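## Task

Pull the cap off the marker, then draw the numeral 9 on the whiteboard and no other marks. The top of the 9 must face the whiteboard's long side that lies farthest from the robot.

## Robot and tools

ROBOT. Two arms, left_arm and right_arm, each with six joints and a two-finger gripper. These names are labels only and say nothing about image sides. Mounting plates under the bases and the metal frame behind them on the floor are fixed obstacles. A 'too close' warning counts a plate, and the half of the frame on that arm's side, as part of that arm.

FRAME. All reported hand poses share one scene frame, in metres. The origin sits on the table top midway between the arms. +z is up, +x points out over the table, and left_arm is on the +y side. Each state line gives end_effector_position, which is the point between the finger pads about 1 cm behind the tips, and end_effector_quat_wxyz. The fingers point along the gripper's +z and open and close along its y. Printed hand positions can be wrong, more so at long reach.

JOINT ORDER. Everywhere, in rows and in result lists, each arm's joints come as: shoulder, elbow, waist, wrist pitch, wrist yaw, wrist roll. Stated ranges in rad: shoulder 0.000 to 3.142, elbow 0.000 to 3.142, waist -2.618 to 3.054, wrist pitch -1.571 to 1.571, wrist yaw -1.571 to 1.571, wrist roll -2.094 to 2.094. The true ends can differ from these by up to 0.036 rad.

ROW LAYOUT. One row is a single flat list of 14 numbers covering both arms, each in [-1, 1]: left_arm's six joint values then its opening, then right_arm's six joint values then its opening. Send all 14 even when one arm stays still. Joint values are scaled offsets, not angles: 1.0 equals 1.258 rad for shoulder, 1.238 elbow, 1.202 waist, 2.073 wrist pitch, 2.022 wrist yaw and 2.022 wrist roll. The opening is absolute, not an offset: +1 fully open, -1 closed. Optionally append 12 stiffness scales (0 to 1), left_arm's six then right_arm's six in joint order; each multiplies that joint's position gain and persists until changed.

execute_actions(actions): a list of up to 15 actions, run in order. Each action is a table of up to 15 rows, one row per 1/30 s control step; a short table repeats its last row to fill 15 steps. Joint offsets in every row are measured from the angles the arm had when that action began, not from the previous row. For the first action of a call, that base is the last reported angles in this scene. An empty list just returns the state and images. Both arms' action is rejected if any joint would be sent more than 0.036 rad beyond its range end; if the first action fails this, or any action is malformed, nothing in the call runs. A joint pushed past its real end is clipped there and the result may say 'joint sent to its limit'; no such line does not prove there is room left.

move(target, speed, blocking): target is one row as above; its offsets are measured from the 'Joint positions' in the latest result that lists them, so it names fixed joint goals. All joints progress in step, so hands trace curves and nothing avoids obstacles or the other arm. speed (0.01 to 2 rad/s, default 0.5) caps the fastest joint; paths run 0.5 to 10 s and are cut off at 10 s. Finger openings are sent at the start. The 'move:' line reports the ending (done, off_target, moving, held, fault), limits=held or limits=none, and the joint farthest from its goal per arm. With blocking=false you get a result after 0.5 s; until a result shows the move ended, other moves and action rows are refused, so use wait or stop.

wait(seconds): 0 to 10 s with arms holding their last command; ends early when a running move finishes. stop(): brakes a running move; fast arms need room. zoom_image(camera, region): region [x0, y0, x1, y1] in pixels, at most 504 by 504, of cam_head_left, cam_head_right, cam_high, cam_low, cam_left_wrist or cam_right_wrist. finished_scene(scene): ends the current scene by its number, permanently; only call it once the digit is written and the result is stable.

CONTROLLER. Joint targets stay within a fixed lead of measured angles per step (shoulder 0.258, elbow 0.238, waist 0.202, wrist pitch 0.573, wrist yaw and roll 0.522 rad), and are scaled back if the hand would jump over 70 mm, so big offsets need several actions. Finish unfinished motion in the next action. Zero offsets can let an arm sag: in each reply's first call, command offsets back to the wanted angles, then zeros, and increase the aim if a joint keeps falling short. 'joint command not followed' means a clearance check altered some joint targets. 'Joint targets' shows current drive goals. Step readings list joint angles at sampled steps; HELD marks steps where an arm was held back.

GRIP. grip_measured uses the command scale; Joint positions gives the finger gap in metres (0.094 open). Readings can be about 1 mm off per gripper. To hold something, command roughly 0.03 below grip_measured; less for a lighter grip. Thin parts under about 2 mm are gripped more weakly.

CAMERAS. Six 504x504 images per result with pinhole-plus-radial calibration; fixed cameras may be off by a couple of degrees and millimetres, and wrist cameras follow reported joints.

AVOID. Knocking or dropping anything off the table fails the job. Do not let the arms collide or press each other. Avoid slams, fast hard contacts and deep pushes into surfaces, especially the pen on the board; a target far past contact presses hard. Loose objects may be nudged occasionally. Watch MOTOR HOT (75 °C) warnings: at 90 °C an arm halts for 10 s, at 100 °C it goes limp and drops. FAULT lines mean a stopped arm. The simulation runs while you compose replies, holding the last command.

Each tool is called by a JSON object that holds its "method" and its "body".

## Session

{"method": "execute_actions", "body": {"actions": []}}

Scene clock: 0.00 s.
left_arm: end_effector_position=(+0.3832, +0.4312, +0.1864) grip_measured=+1.000 end_effector_quat_wxyz=(+0.365, -0.014, +0.931, +0.001) | right_arm: end_effector_position=(+0.6256, -0.3029, +0.3402) grip_measured=+1.000 end_effector_quat_wxyz=(-0.570, +0.643, -0.418, +0.294)
Joint names: [shoulder, elbow, waist, wrist pitch, wrist yaw, wrist roll]
Joint positions: left_arm=[1.533 0.537 0.501 0.449 0.225 0.518 0.094] | right_arm=[ 1.849  1.284 -0.435  0.506 -0.729 -1.913  0.094]
Joint velocities: left_arm=[-0.002  0.007  0.007 -0.051 -0.051 -0.037  0.   ] | right_arm=[ 0.012  0.002 -0.007 -0.037 -0.081  0.081  0.   ]
Joint torques (N m, as the arm reports them, + toward a larger angle): no reading
Motor temperatures (°C, as the motors report them): left_arm=[24 26 22 23 24 26] | right_arm=[24 23 26 26 23 25]
Joint targets: left_arm=[1.530 0.540 0.499 0.443 0.231 0.519] | right_arm=[1.836 1.293 -0.430 0.503 -0.739 -1.903]
Joint stiffness scale: left_arm=[1. 1. 1. 1. 1. 1.] | right_arm=[1. 1. 1. 1. 1. 1.]

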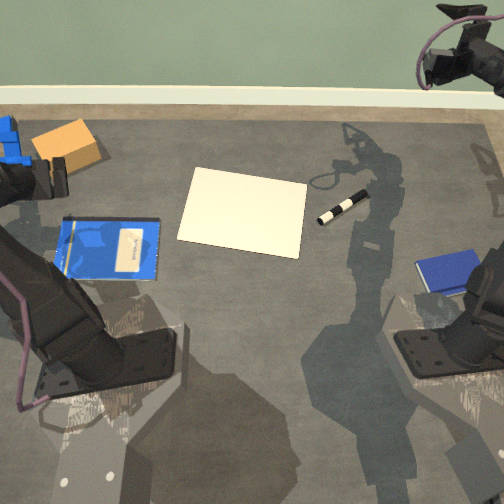

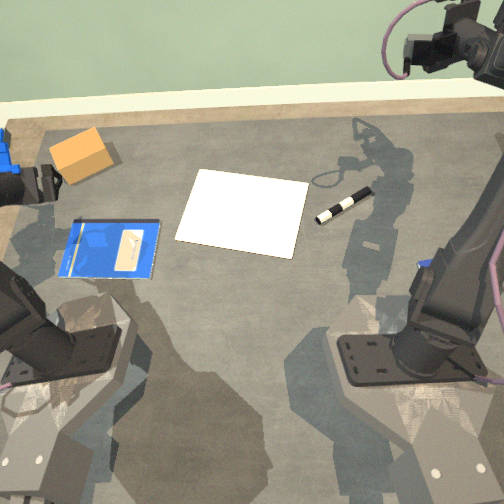

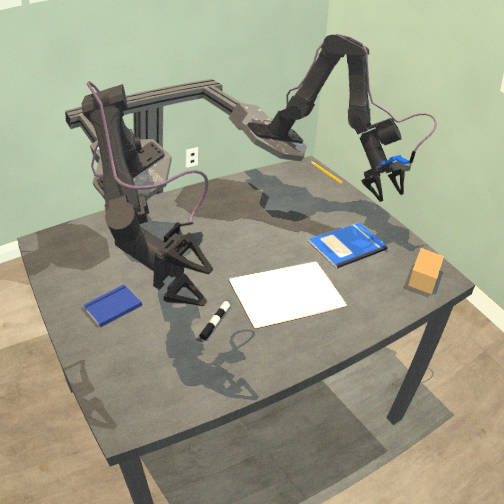

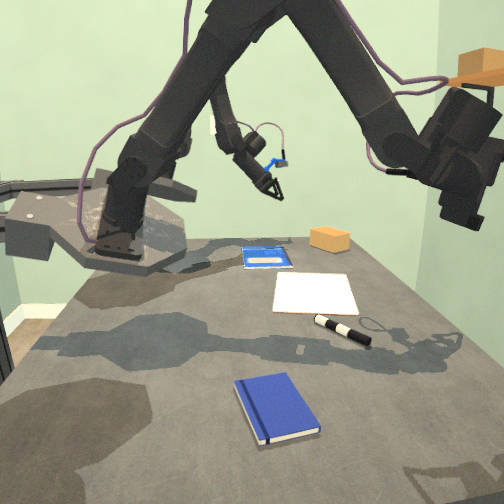

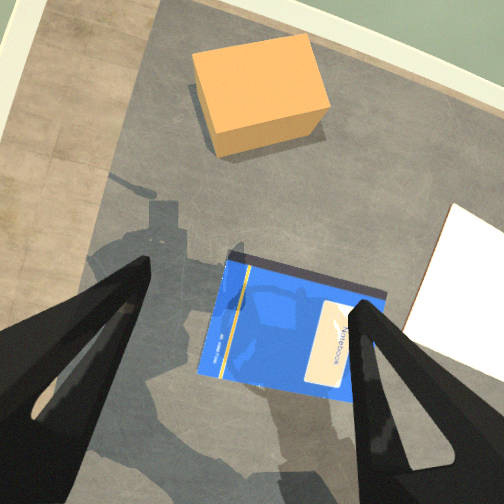

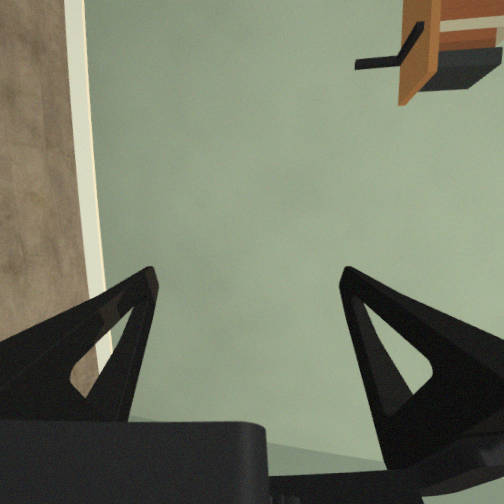

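{"method": "zoom_image", "body": {"camera": "cam_head_left", "region": [290,160,400,250]}}

{"method": "zoom_image", "body": {"camera": "cam_high", "region": [170,250,360,360]}}

Region (290, 160, 400, 250) of cam_head_left's 504x504 image, scaled by 4.582, with more detail than that image has; it fills the top 412 rows of this view, and the rest is white.

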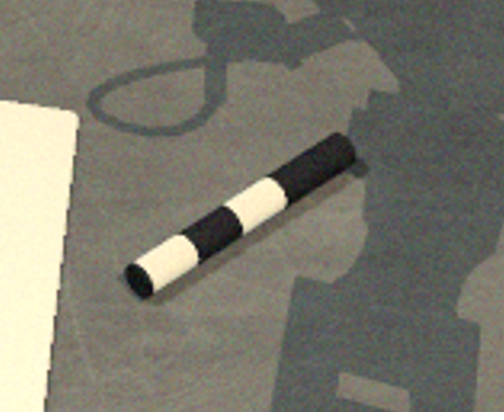

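Region (170, 250, 360, 360) of cam_high's 504x504 image, scaled by 2.653, with more detail than that image has; it fills the top 292 rows of this view, and the rest is white.

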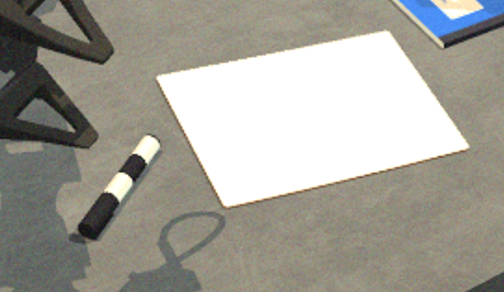

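{"method": "move", "body": {"target": [0,0,-0.25,0,0,0,1,0,0,0.25,0,0,0,1], "speed": 0.6}}

Scene clock: 3.83 s.
left_arm: end_effector_position=(+0.4205, +0.3236, +0.2164) grip_measured=+1.000 end_effector_quat_wxyz=(+0.406, +0.097, +0.905, -0.079) | right_arm: end_effector_position=(+0.6160, -0.1498, +0.3904) grip_measured=+1.000 end_effector_quat_wxyz=(-0.647, +0.656, -0.317, +0.225)
Joint names: [shoulder, elbow, waist, wrist pitch, wrist yaw, wrist roll]
Joint positions: left_arm=[1.533 0.537 0.207 0.449 0.22  0.518 0.094] | right_arm=[ 1.849  1.284 -0.137  0.506 -0.721 -1.917  0.094]
Joint velocities: left_arm=[-0.002 -0.017  0.002 -0.037  0.022  0.007  0.   ] | right_arm=[ 0.007  0.022 -0.007  0.007 -0.066  0.037  0.   ]
Joint torques (N m, as the arm reports them, + toward a larger angle): left_arm=[-5.79  4.73 -1.87  1.56  0.39  0.02] | right_arm=[-11.65   6.74   3.27   1.39  -0.39   0.07]
Motor temperatures (°C, as the motors report them): left_arm=[24 26 22 23 24 26] | right_arm=[25 24 26 26 23 25]
Joint targets: left_arm=[1.533 0.537 0.201 0.449 0.225 0.518] | right_arm=[1.849 1.284 -0.135 0.506 -0.729 -1.913]
Joint stiffness scale: left_arm=[1. 1. 1. 1. 1. 1.] | right_arm=[1. 1. 1. 1. 1. 1.]
move: done; limits=none; left_arm: farthest joint: the waist, 0.006 radians from its target (0.301 radians at the start); right_arm: farthest joint: the wrist yaw, 0.008 radians from its target (0.000 radians at the start)
camera_calibration (this result's frames):
cam_left_wrist: T_world_to_cam=[[-0.0481461, -0.980263, 0.191746, 0.295996], [-0.995999, 0.0326479, -0.0831827, 0.448622], [0.0752808, -0.194984, -0.977913, 0.344332], [0, 0, 0, 1]] pos_world=[0.435157, 0.342646, 0.317288]
cam_right_wrist: T_world_to_cam=[[0.0968683, -0.0306246, 0.994826, -0.450495], [0.134395, -0.98997, -0.0435615, -0.196711], [0.986182, 0.13792, -0.0917809, -0.442693], [0, 0, 0, 1]] pos_world=[0.506652, -0.147478, 0.398965]

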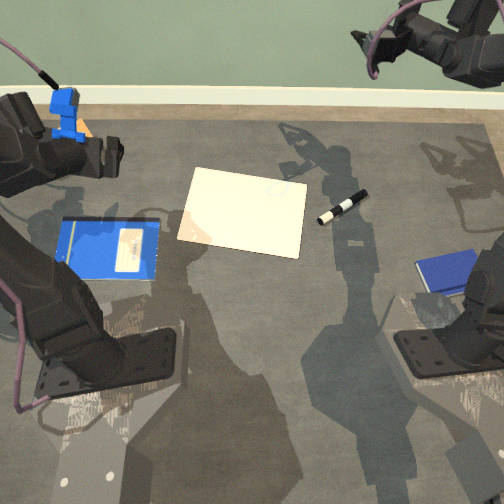

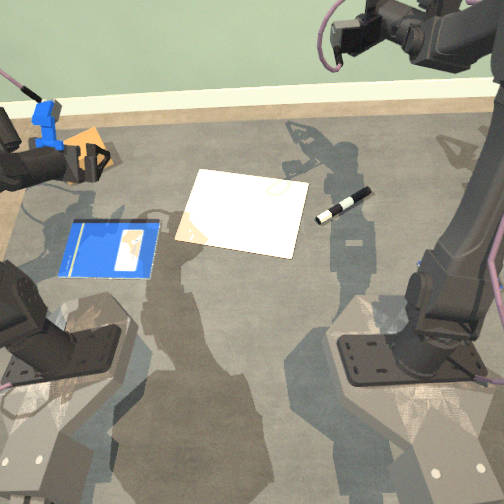

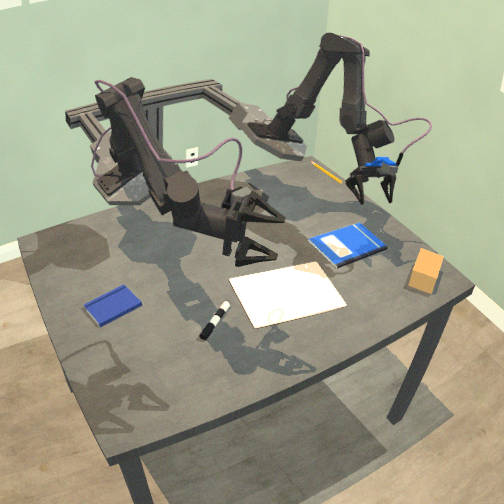

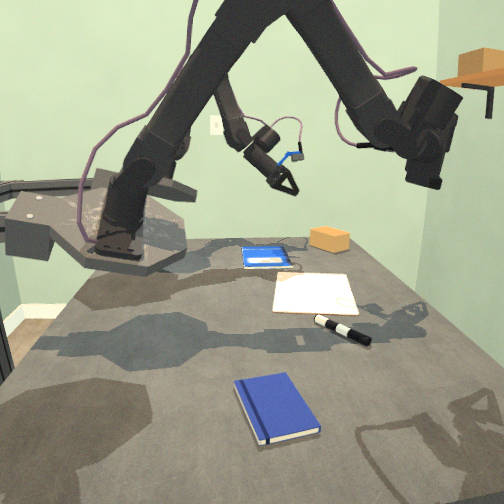

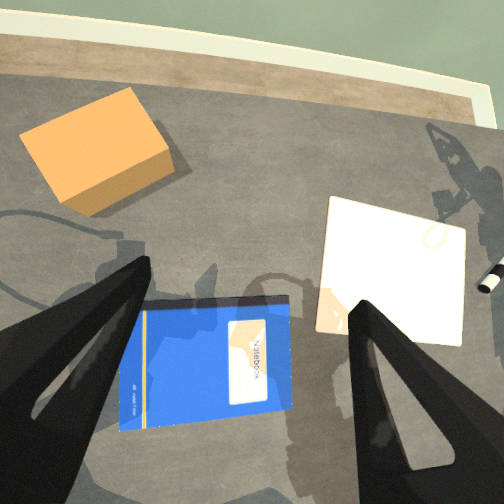

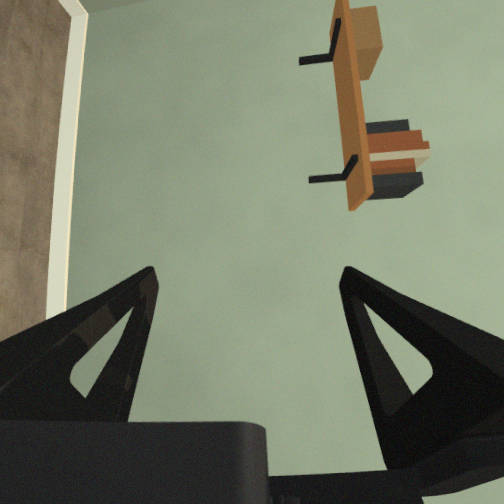

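{"method": "move", "body": {"target": [-0.24,0,0,0,0,0,1,0,-0.24,0,0,0,0,1], "speed": 0.6}}

Scene clock: 5.80 s.
left_arm: end_effector_position=(+0.4421, +0.3611, +0.3212) grip_measured=+1.000 end_effector_quat_wxyz=(+0.526, +0.086, +0.846, -0.011) | right_arm: end_effector_position=(+0.5361, -0.1196, +0.2895) grip_measured=+1.000 end_effector_quat_wxyz=(-0.603, +0.695, -0.377, +0.106)
Joint names: [shoulder, elbow, waist, wrist pitch, wrist yaw, wrist roll]
Joint positions: left_arm=[1.242 0.537 0.207 0.458 0.219 0.518 0.094] | right_arm=[ 1.849  0.992 -0.137  0.505 -0.713 -1.922  0.094]
Joint velocities: left_arm=[ 0.002  0.002  0.007  0.066  0.007 -0.081  0.   ] | right_arm=[-0.017 -0.012 -0.007 -0.022 -0.051  0.051  0.   ]
Joint torques (N m, as the arm reports them, + toward a larger angle): left_arm=[-5.59  6.11 -1.08  1.75  0.34  0.03] | right_arm=[-10.3    5.01   2.88   1.27  -0.49   0.06]
Motor temperatures (°C, as the motors report them): left_arm=[25 26 22 23 24 26] | right_arm=[26 24 26 27 23 25]
Joint targets: left_arm=[1.231 0.537 0.207 0.449 0.220 0.518] | right_arm=[1.849 0.987 -0.137 0.506 -0.721 -1.917]
Joint stiffness scale: left_arm=[1. 1. 1. 1. 1. 1.] | right_arm=[1. 1. 1. 1. 1. 1.]
move: done; limits=none; left_arm: farthest joint: the shoulder, 0.011 radians from its target (0.302 radians at the start); right_arm: farthest joint: the wrist yaw, 0.008 radians from its target (0.000 radians at the start)
camera_calibration (this result's frames):
cam_left_wrist: T_world_to_cam=[[-0.00683322, -0.994642, 0.103154, 0.329044], [-0.935483, -0.0300883, -0.352088, 0.559887], [0.353305, -0.0989052, -0.930265, 0.279567], [0, 0, 0, 1]] pos_world=[0.427241, 0.371778, 0.423259]
cam_right_wrist: T_world_to_cam=[[0.369211, -0.00611834, 0.929325, -0.465528], [0.195751, -0.977032, -0.0842022, -0.180144], [0.908496, 0.213005, -0.359533, -0.24922], [0, 0, 0, 1]] pos_world=[0.433556, -0.125769, 0.327856]

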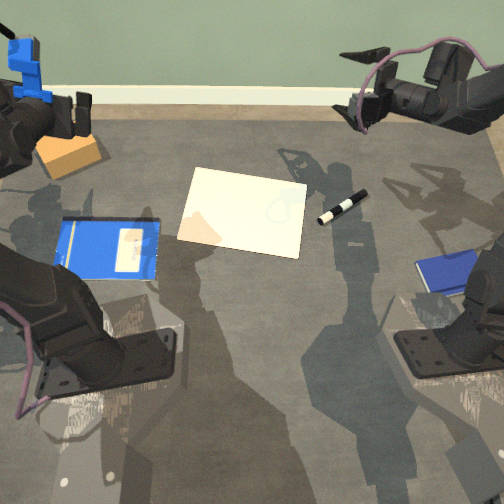

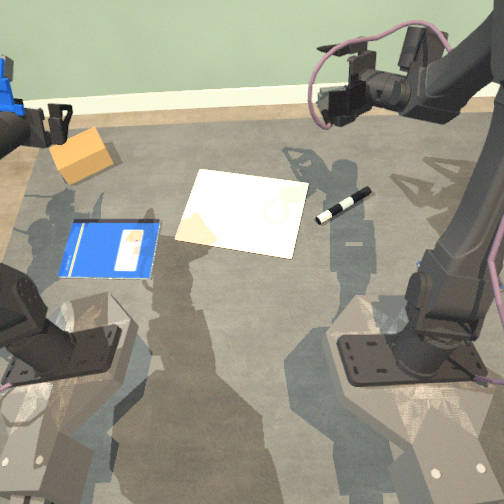

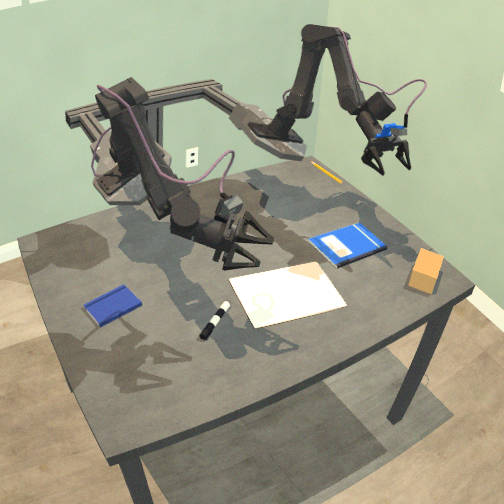

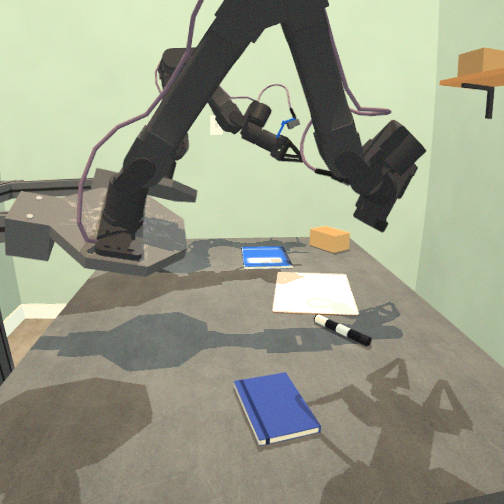

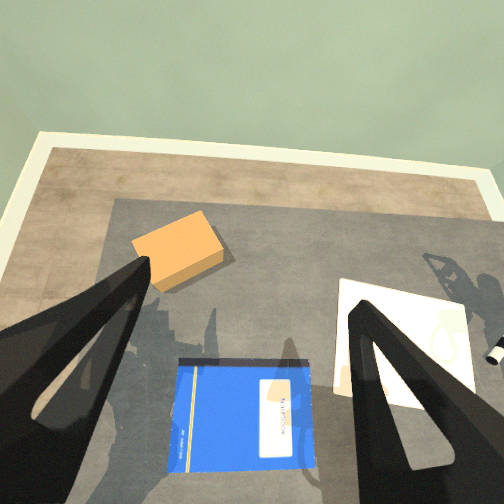

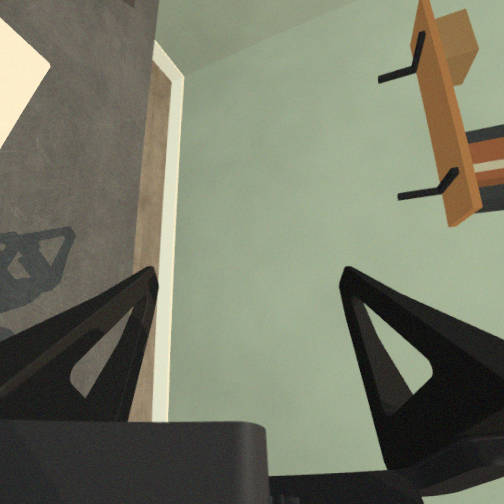

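{"method": "move", "body": {"target": [0.63,0.6,-0.5,-0.095,-0.174,-0.009,1,0.443,0.67,-0.117,-0.725,0.266,1.0,1], "speed": 1.0}}

Scene clock: 19.23 s.
left_arm: end_effector_position=(+0.5756, +0.1066, +0.2860) grip_measured=+1.000 end_effector_quat_wxyz=(+0.455, +0.245, +0.852, -0.083) | right_arm: end_effector_position=(+0.4321, -0.2107, +0.0816) grip_measured=+1.000 end_effector_quat_wxyz=(-0.179, +0.108, +0.955, +0.212)
Joint names: [shoulder, elbow, waist, wrist pitch, wrist yaw, wrist roll]
Joint positions: left_arm=[ 2.028  1.254 -0.387  0.277 -0.132  0.505  0.094] | right_arm=[ 2.401  1.793 -0.279 -0.991 -0.174  0.098  0.094]
Joint velocities: left_arm=[-0.017 -0.007  0.002 -0.022 -0.037  0.11   0.   ] | right_arm=[ 0.002  0.007 -0.017 -0.022 -0.007 -0.007  0.   ]
Joint torques (N m, as the arm reports them, + toward a larger angle): left_arm=[-8.88  8.22 -4.51  1.56  0.25 -0.04] | right_arm=[-12.53   6.87   3.21  -0.59  -0.24   0.05]
Motor temperatures (°C, as the motors report them): left_arm=[26 27 22 25 24 26] | right_arm=[28 24 26 28 23 25]
Joint targets: left_arm=[2.034 1.280 -0.394 0.261 -0.133 0.499] | right_arm=[2.407 1.821 -0.278 -0.998 -0.174 0.100]
Joint stiffness scale: left_arm=[1. 1. 1. 1. 1. 1.] | right_arm=[1. 1. 1. 1. 1. 1.]
move: off_target (left_arm, right_arm); limits=none; left_arm: farthest joint: the elbow, 0.026 radians from its target (0.742 radians at the start); right_arm: farthest joint: the elbow, 0.028 radians from its target (0.830 radians at the start)
camera_calibration (this result's frames):
cam_left_wrist: T_world_to_cam=[[-0.334389, -0.93976, 0.0709591, 0.272359], [-0.924709, 0.312633, -0.217196, 0.583412], [0.181928, -0.138245, -0.973545, 0.289717], [0, 0, 0, 1]] pos_world=[0.577852, 0.11361, 0.389441]
cam_right_wrist: T_world_to_cam=[[-0.255445, -0.89607, -0.363052, -0.0466306], [-0.553768, -0.172207, 0.814669, 0.153837], [-0.792521, 0.409149, -0.452225, 0.57387], [0, 0, 0, 1]] pos_world=[0.528083, -0.250091, 0.117263]

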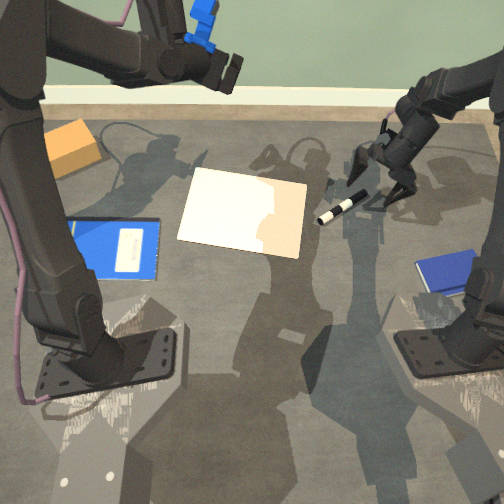

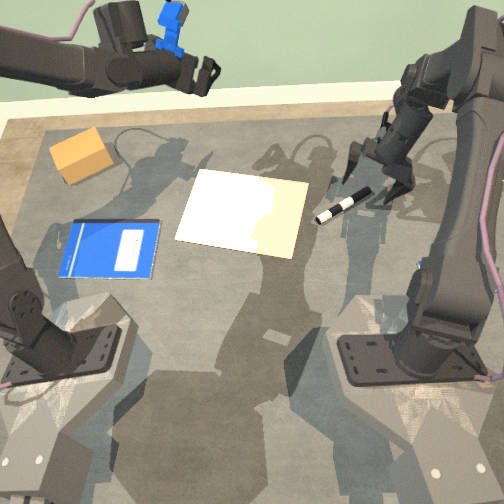

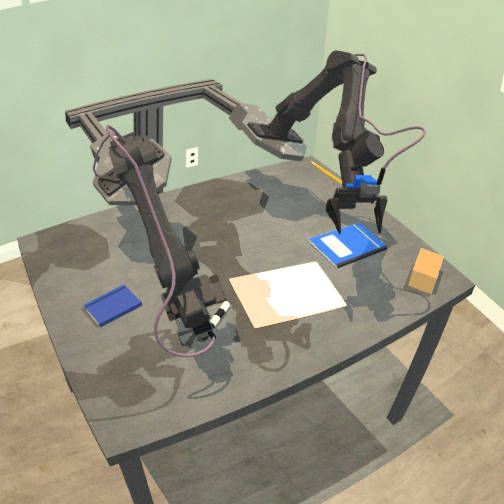

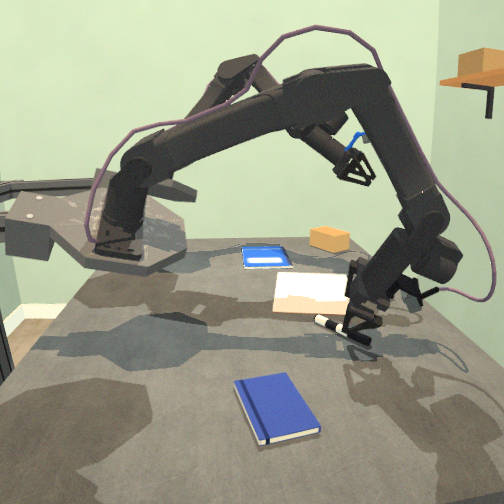

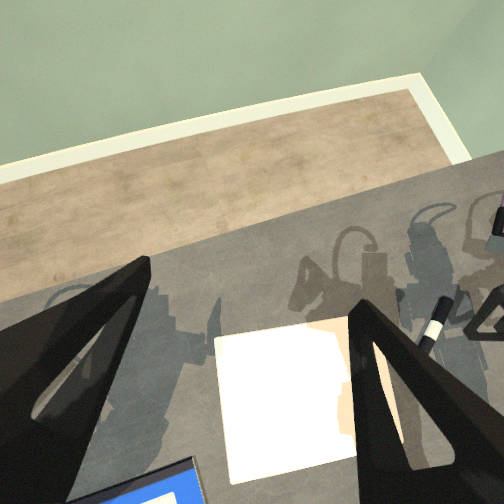

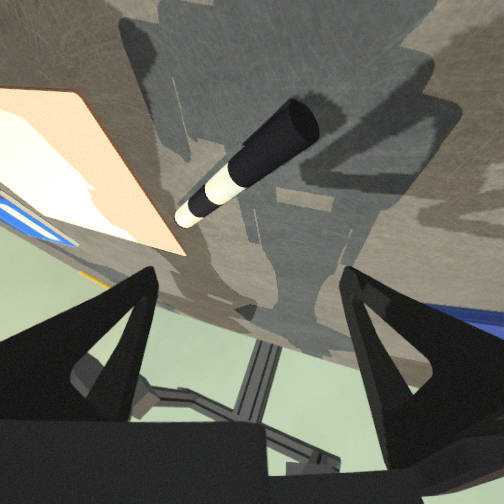

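{"method": "move", "body": {"target": [0.634,0.310,-0.329,-0.007,0,0,1,-0.130,-0.213,0.112,0.16,0.135,0.449,1], "speed": 0.8}}

Scene clock: 22.33 s.
left_arm: end_effector_position=(+0.3909, -0.1693, +0.0817) grip_measured=+1.000 end_effector_quat_wxyz=(+0.300, +0.480, +0.806, -0.172) | right_arm: end_effector_position=(+0.4434, -0.2022, +0.0780) grip_measured=+1.000 end_effector_quat_wxyz=(-0.106, +0.475, +0.872, +0.058)
Joint names: [shoulder, elbow, waist, wrist pitch, wrist yaw, wrist roll]
Joint positions: left_arm=[ 2.835  1.616 -0.78   0.262 -0.136  0.505  0.094] | right_arm=[ 2.272  1.544 -0.157 -0.668  0.088  0.999  0.094]
Joint velocities: left_arm=[-0.012 -0.012 -0.012  0.007  0.051  0.037  0.   ] | right_arm=[-0.012 -0.002 -0.007  0.081  0.051 -0.037  0.   ]
Joint torques (N m, as the arm reports them, + toward a larger angle): left_arm=[-11.98   6.65  -5.19   1.45   0.33   0.03] | right_arm=[-14.99   3.18   4.59  -0.04   0.     0.09]
Motor temperatures (°C, as the motors report them): left_arm=[27 27 22 25 24 26] | right_arm=[29 24 26 27 23 25]
Joint targets: left_arm=[2.826 1.637 -0.783 0.263 -0.132 0.505] | right_arm=[2.238 1.530 -0.144 -0.659 0.099 1.005]
Joint stiffness scale: left_arm=[1. 1. 1. 1. 1. 1.] | right_arm=[1. 1. 1. 1. 1. 1.]
move: off_target (left_arm, right_arm); limits=none; left_arm: farthest joint: the elbow, 0.022 radians from its target (0.384 radians at the start); right_arm: farthest joint: the shoulder, 0.035 radians from its target (0.164 radians at the start)
camera_calibration (this result's frames):
cam_left_wrist: T_world_to_cam=[[-0.756519, -0.647529, 0.0915716, 0.178611], [-0.646629, 0.761579, 0.0432098, 0.400495], [-0.0977187, -0.0265238, -0.994861, 0.21622], [0, 0, 0, 1]] pos_world=[0.415223, -0.183618, 0.181447]
cam_right_wrist: T_world_to_cam=[[-0.824829, -0.565338, 0.0070777, 0.252994], [-0.352149, 0.523499, 0.775848, 0.21881], [-0.442321, 0.63745, -0.63088, 0.482528], [0, 0, 0, 1]] pos_world=[0.499163, -0.279107, 0.132863]

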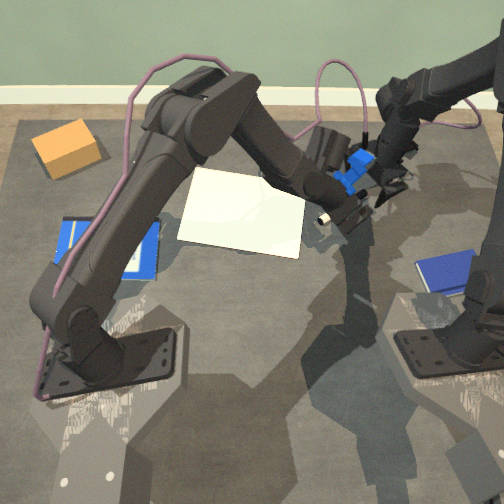

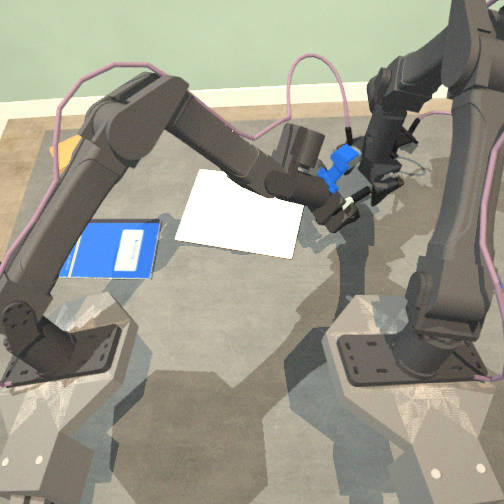

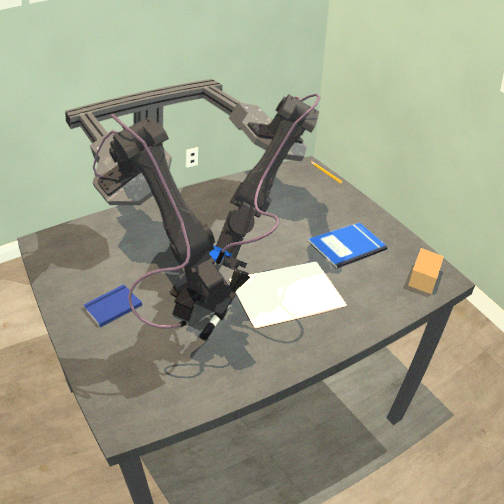

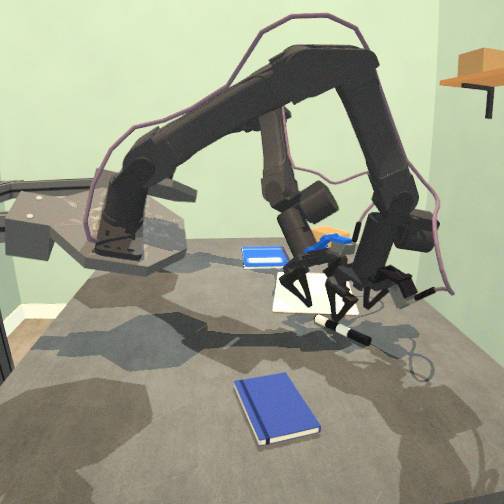

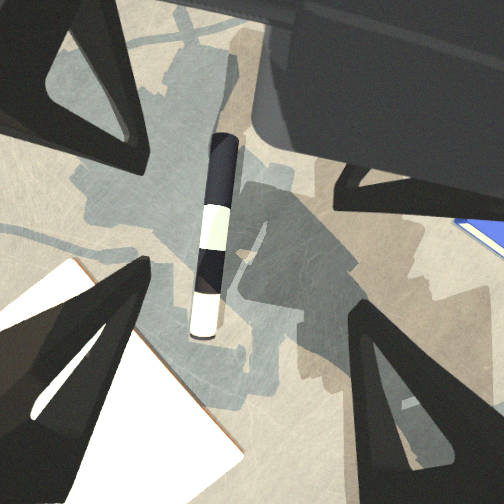

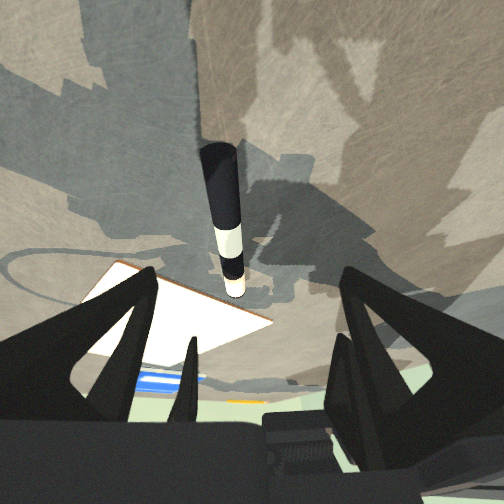

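{"method": "move", "body": {"target": [0,0.017,0,0,0,0,1,-0.25,0,-0.3,0,0,0,1], "speed": 0.6}}

Scene clock: 24.00 s.
left_arm: end_effector_position=(+0.3909, -0.1693, +0.0817) grip_measured=+1.000 end_effector_quat_wxyz=(+0.300, +0.480, +0.806, -0.172) | right_arm: end_effector_position=(+0.4697, -0.4065, +0.1530) grip_measured=+1.000 end_effector_quat_wxyz=(+0.025, +0.639, +0.767, +0.049)
Joint names: [shoulder, elbow, waist, wrist pitch, wrist yaw, wrist roll]
Joint positions: left_arm=[ 2.835  1.616 -0.78   0.262 -0.136  0.505  0.094] | right_arm=[ 1.978  1.544 -0.527 -0.668  0.085  1.     0.094]
Joint velocities: left_arm=[-0.007  0.017  0.002 -0.022 -0.007  0.051  0.   ] | right_arm=[-0.007 -0.012  0.002 -0.081  0.037  0.037  0.   ]
Joint torques (N m, as the arm reports them, + toward a larger angle): left_arm=[-11.34   6.63  -4.99   1.45   0.26   0.03] | right_arm=[-14.11   5.82   2.51   0.22   0.     0.  ]
Motor temperatures (°C, as the motors report them): left_arm=[27 27 22 25 24 26] | right_arm=[30 24 26 27 23 25]
Joint targets: left_arm=[2.835 1.637 -0.780 0.262 -0.136 0.505] | right_arm=[1.958 1.544 -0.518 -0.668 0.088 0.999]
Joint stiffness scale: left_arm=[1. 1. 1. 1. 1. 1.] | right_arm=[1. 1. 1. 1. 1. 1.]
move: off_target (left_arm); limits=none; left_arm: farthest joint: the elbow, 0.021 radians from its target (0.021 radians at the start); right_arm: farthest joint: the shoulder, 0.020 radians from its target (0.315 radians at the start)
camera_calibration (this result's frames):
cam_left_wrist: T_world_to_cam=[[-0.756519, -0.647529, 0.0915716, 0.178611], [-0.646629, 0.761579, 0.0432098, 0.400495], [-0.0977187, -0.0265238, -0.994861, 0.21622], [0, 0, 0, 1]] pos_world=[0.415223, -0.183618, 0.181447]
cam_right_wrist: T_world_to_cam=[[-0.974849, -0.202395, -0.0933099, 0.392098], [-0.216207, 0.757232, 0.616324, 0.332426], [-0.0540835, 0.620996, -0.781945, 0.505758], [0, 0, 0, 1]] pos_world=[0.481462, -0.486439, 0.22718]

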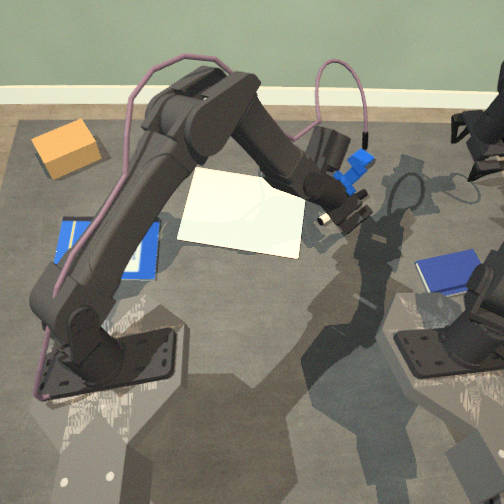

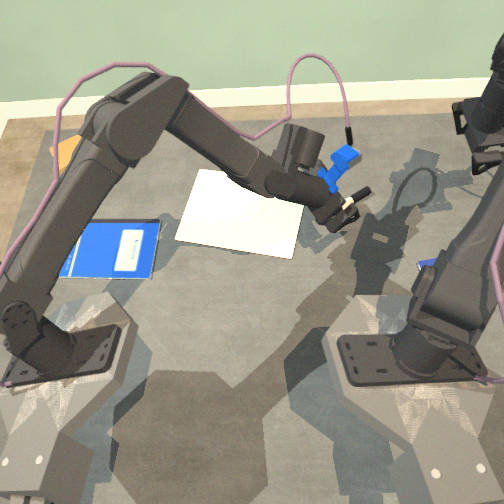

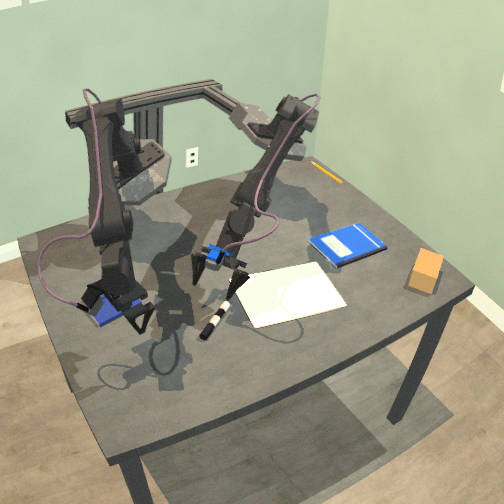

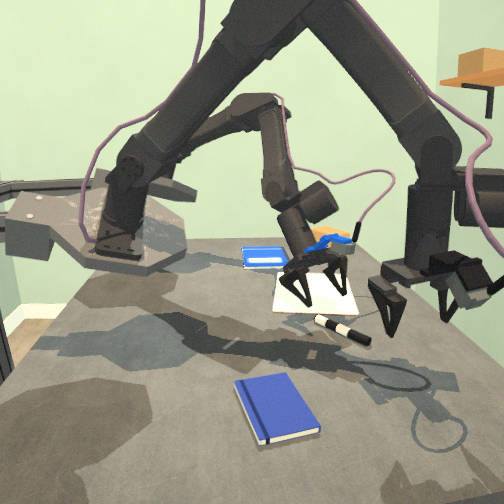

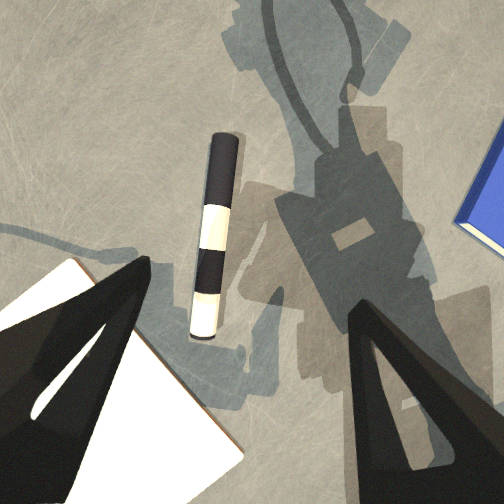

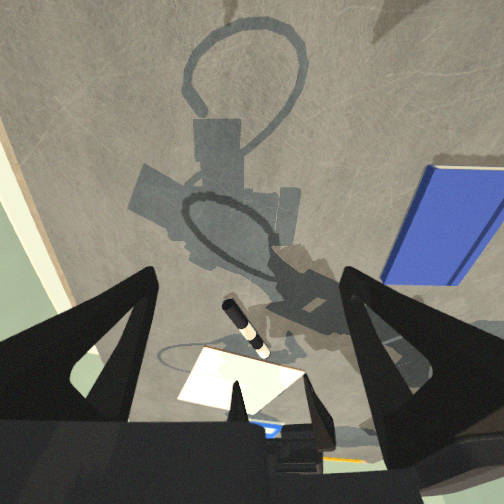

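{"method": "move", "body": {"target": [0.108,0.036,0.077,0.057,0,0,1,0,0,0,0,0,0,1], "speed": 0.15}}

Scene clock: 26.17 s.
left_arm: end_effector_position=(+0.4007, -0.1376, +0.0189) grip_measured=+1.000 end_effector_quat_wxyz=(+0.293, +0.443, +0.833, -0.157) | right_arm: end_effector_position=(+0.4699, -0.4062, +0.1530) grip_measured=+1.000 end_effector_quat_wxyz=(+0.025, +0.639, +0.767, +0.050)
Joint names: [shoulder, elbow, waist, wrist pitch, wrist yaw, wrist roll]
Joint positions: left_arm=[ 2.961  1.638 -0.683  0.374 -0.137  0.505  0.094] | right_arm=[ 1.978  1.544 -0.527 -0.668  0.083  1.     0.094]
Joint velocities: left_arm=[ 0.002 -0.002  0.002  0.037  0.066 -0.125  0.   ] | right_arm=[-0.012 -0.002 -0.002 -0.007 -0.037  0.022  0.   ]
Joint torques (N m, as the arm reports them, + toward a larger angle): left_arm=[-10.36   6.1   -5.34   1.44   0.3    0.03] | right_arm=[-12.49   5.91   1.68   0.25  -0.04   0.02]
Motor temperatures (°C, as the motors report them): left_arm=[28 27 23 25 24 26] | right_arm=[30 24 26 27 23 25]
Joint targets: left_arm=[2.971 1.661 -0.688 0.380 -0.136 0.505] | right_arm=[1.978 1.544 -0.527 -0.668 0.085 1.000]
Joint stiffness scale: left_arm=[1. 1. 1. 1. 1. 1.] | right_arm=[1. 1. 1. 1. 1. 1.]
move: off_target (left_arm); limits=none; left_arm: farthest joint: the elbow, 0.023 radians from its target (0.045 radians at the start); right_arm: farthest joint: the wrist yaw, 0.002 radians from its target (0.000 radians at the start)
camera_calibration (this result's frames):
cam_left_wrist: T_world_to_cam=[[-0.690566, -0.716584, 0.0981131, 0.176356], [-0.712943, 0.697255, 0.074485, 0.402526], [-0.121785, -0.0185122, -0.992384, 0.166236], [0, 0, 0, 1]] pos_world=[0.429008, -0.151212, 0.117685]
cam_right_wrist: T_world_to_cam=[[-0.97477, -0.202378, -0.0941621, 0.392351], [-0.216655, 0.756339, 0.617261, 0.331949], [-0.0537016, 0.622088, -0.781103, 0.50576], [0, 0, 0, 1]] pos_world=[0.481531, -0.48629, 0.227096]

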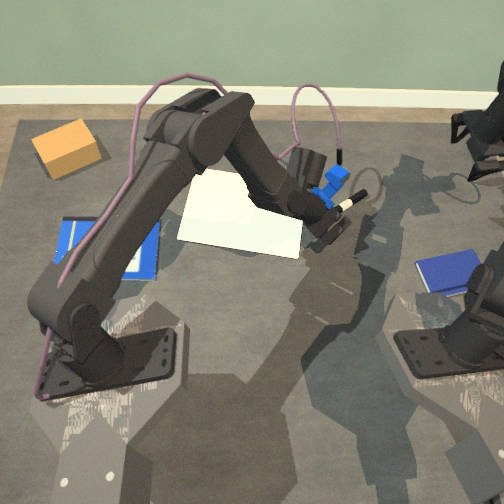

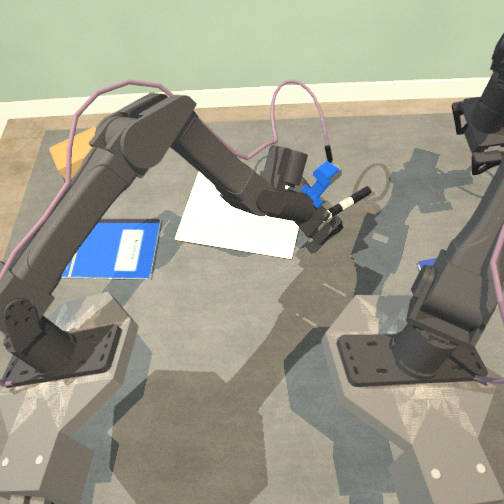

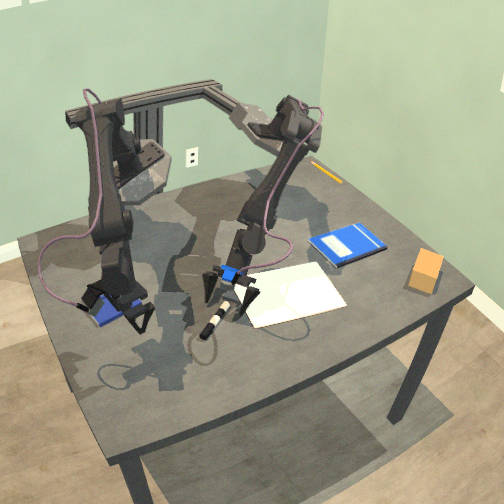

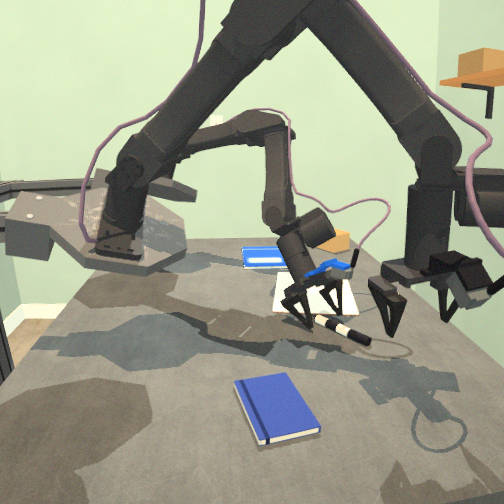

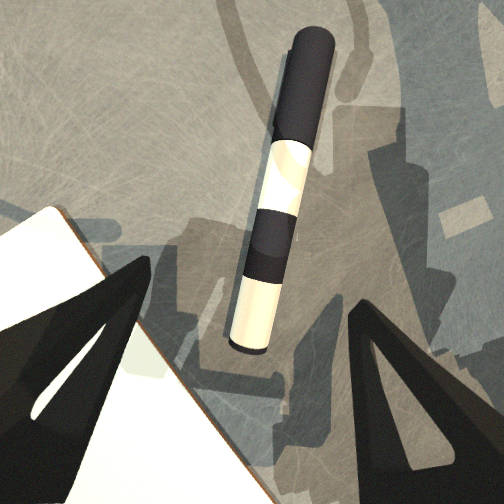

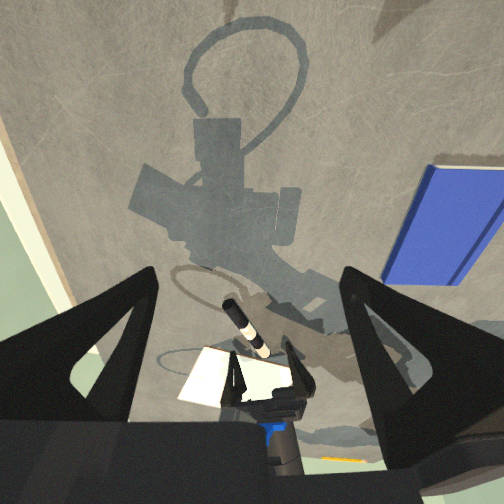

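{"method": "move", "body": {"target": [0.054,0.09,-0.012,-0.012,0,0,0.0,0,0,0,0,0,0,1], "speed": 0.1}}

{"method": "zoom_image", "body": {"camera": "cam_low", "region": [260,260,420,370]}}

Scene clock: 28.30 s.
left_arm: end_effector_position=(+0.4108, -0.1486, +0.0131) grip_measured=+0.001 end_effector_quat_wxyz=(+0.304, +0.438, +0.831, -0.157) | right_arm: end_effector_position=(+0.4699, -0.4061, +0.1530) grip_measured=+1.000 end_effector_quat_wxyz=(+0.025, +0.639, +0.767, +0.050)
Joint names: [shoulder, elbow, waist, wrist pitch, wrist yaw, wrist roll]
Joint positions: left_arm=[ 3.016  1.726 -0.683  0.366 -0.137  0.505  0.047] | right_arm=[ 1.978  1.544 -0.527 -0.668  0.082  1.     0.094]
Joint velocities: left_arm=[ 0.007 -0.007  0.002  0.022 -0.007  0.007  0.   ] | right_arm=[ 0.007  0.012 -0.012 -0.051 -0.051  0.007  0.   ]
Joint torques (N m, as the arm reports them, + toward a larger angle): left_arm=[-10.39   6.23  -6.12   1.25   0.27   0.03] | right_arm=[-12.48   5.85   1.7    0.23  -0.02   0.03]
Motor temperatures (°C, as the motors report them): left_arm=[28 27 23 25 24 26] | right_arm=[30 24 26 27 23 25]
Joint targets: left_arm=[3.029 1.749 -0.698 0.350 -0.137 0.505] | right_arm=[1.978 1.544 -0.527 -0.668 0.083 1.000]
Joint stiffness scale: left_arm=[1. 1. 1. 1. 1. 1.] | right_arm=[1. 1. 1. 1. 1. 1.]
move: off_target (left_arm); limits=none; left_arm: farthest joint: the elbow, 0.023 radians from its target (0.112 radians at the start); right_arm: farthest joint: the wrist yaw, 0.001 radians from its target (0.000 radians at the start)
camera_calibration (this result's frames):
cam_left_wrist: T_world_to_cam=[[-0.685004, -0.722222, 0.0957348, 0.17288], [-0.721117, 0.690855, 0.0520465, 0.420512], [-0.103728, -0.033384, -0.994045, 0.151944], [0, 0, 0, 1]] pos_world=[0.437423, -0.160583, 0.112602]
cam_right_wrist: T_world_to_cam=[[-0.974711, -0.202365, -0.0948012, 0.392541], [-0.216992, 0.755669, 0.617963, 0.331592], [-0.0534157, 0.622907, -0.78047, 0.505761], [0, 0, 0, 1]] pos_world=[0.481582, -0.486179, 0.227033]

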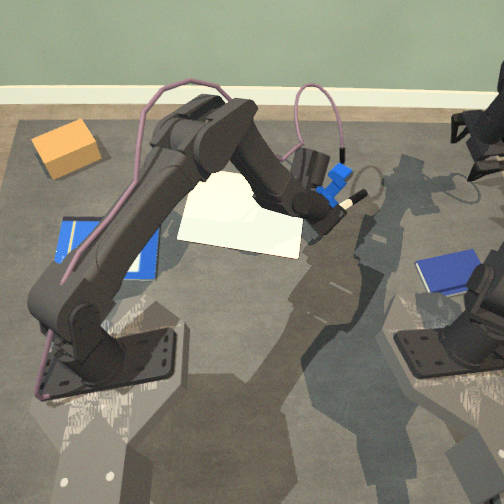

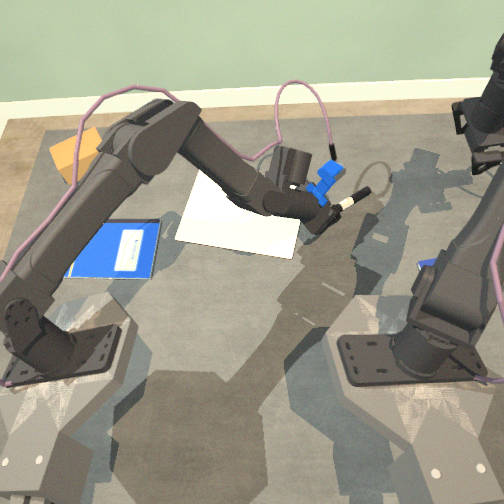

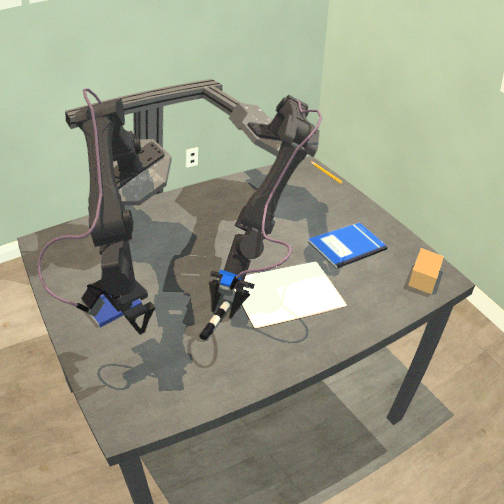

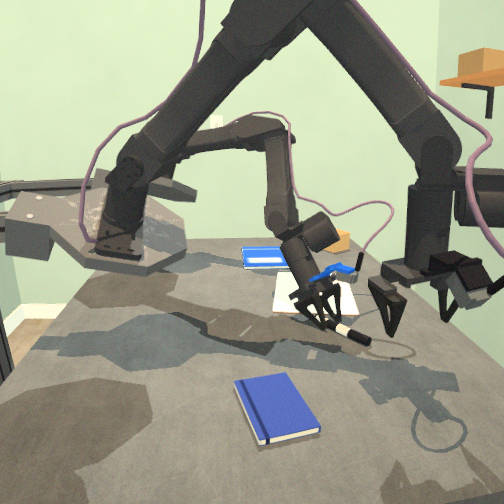

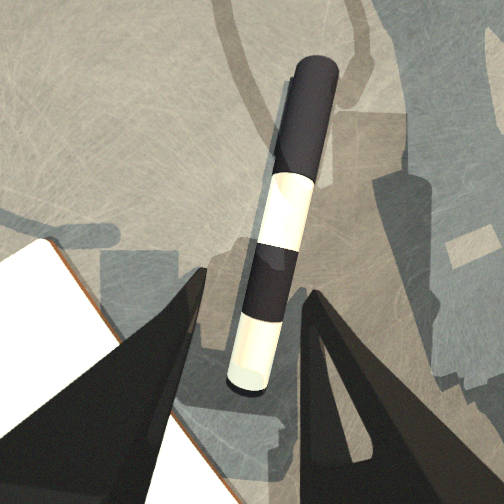

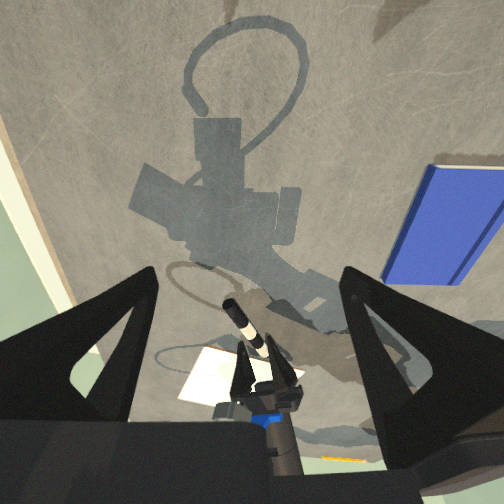

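Region (260, 260, 420, 370) of cam_low's 504x504 image, scaled by 3.150, with more detail than that image has; it fills the top 346 rows of this view, and the rest is white.

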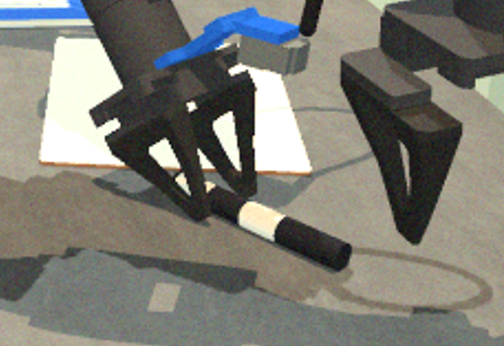

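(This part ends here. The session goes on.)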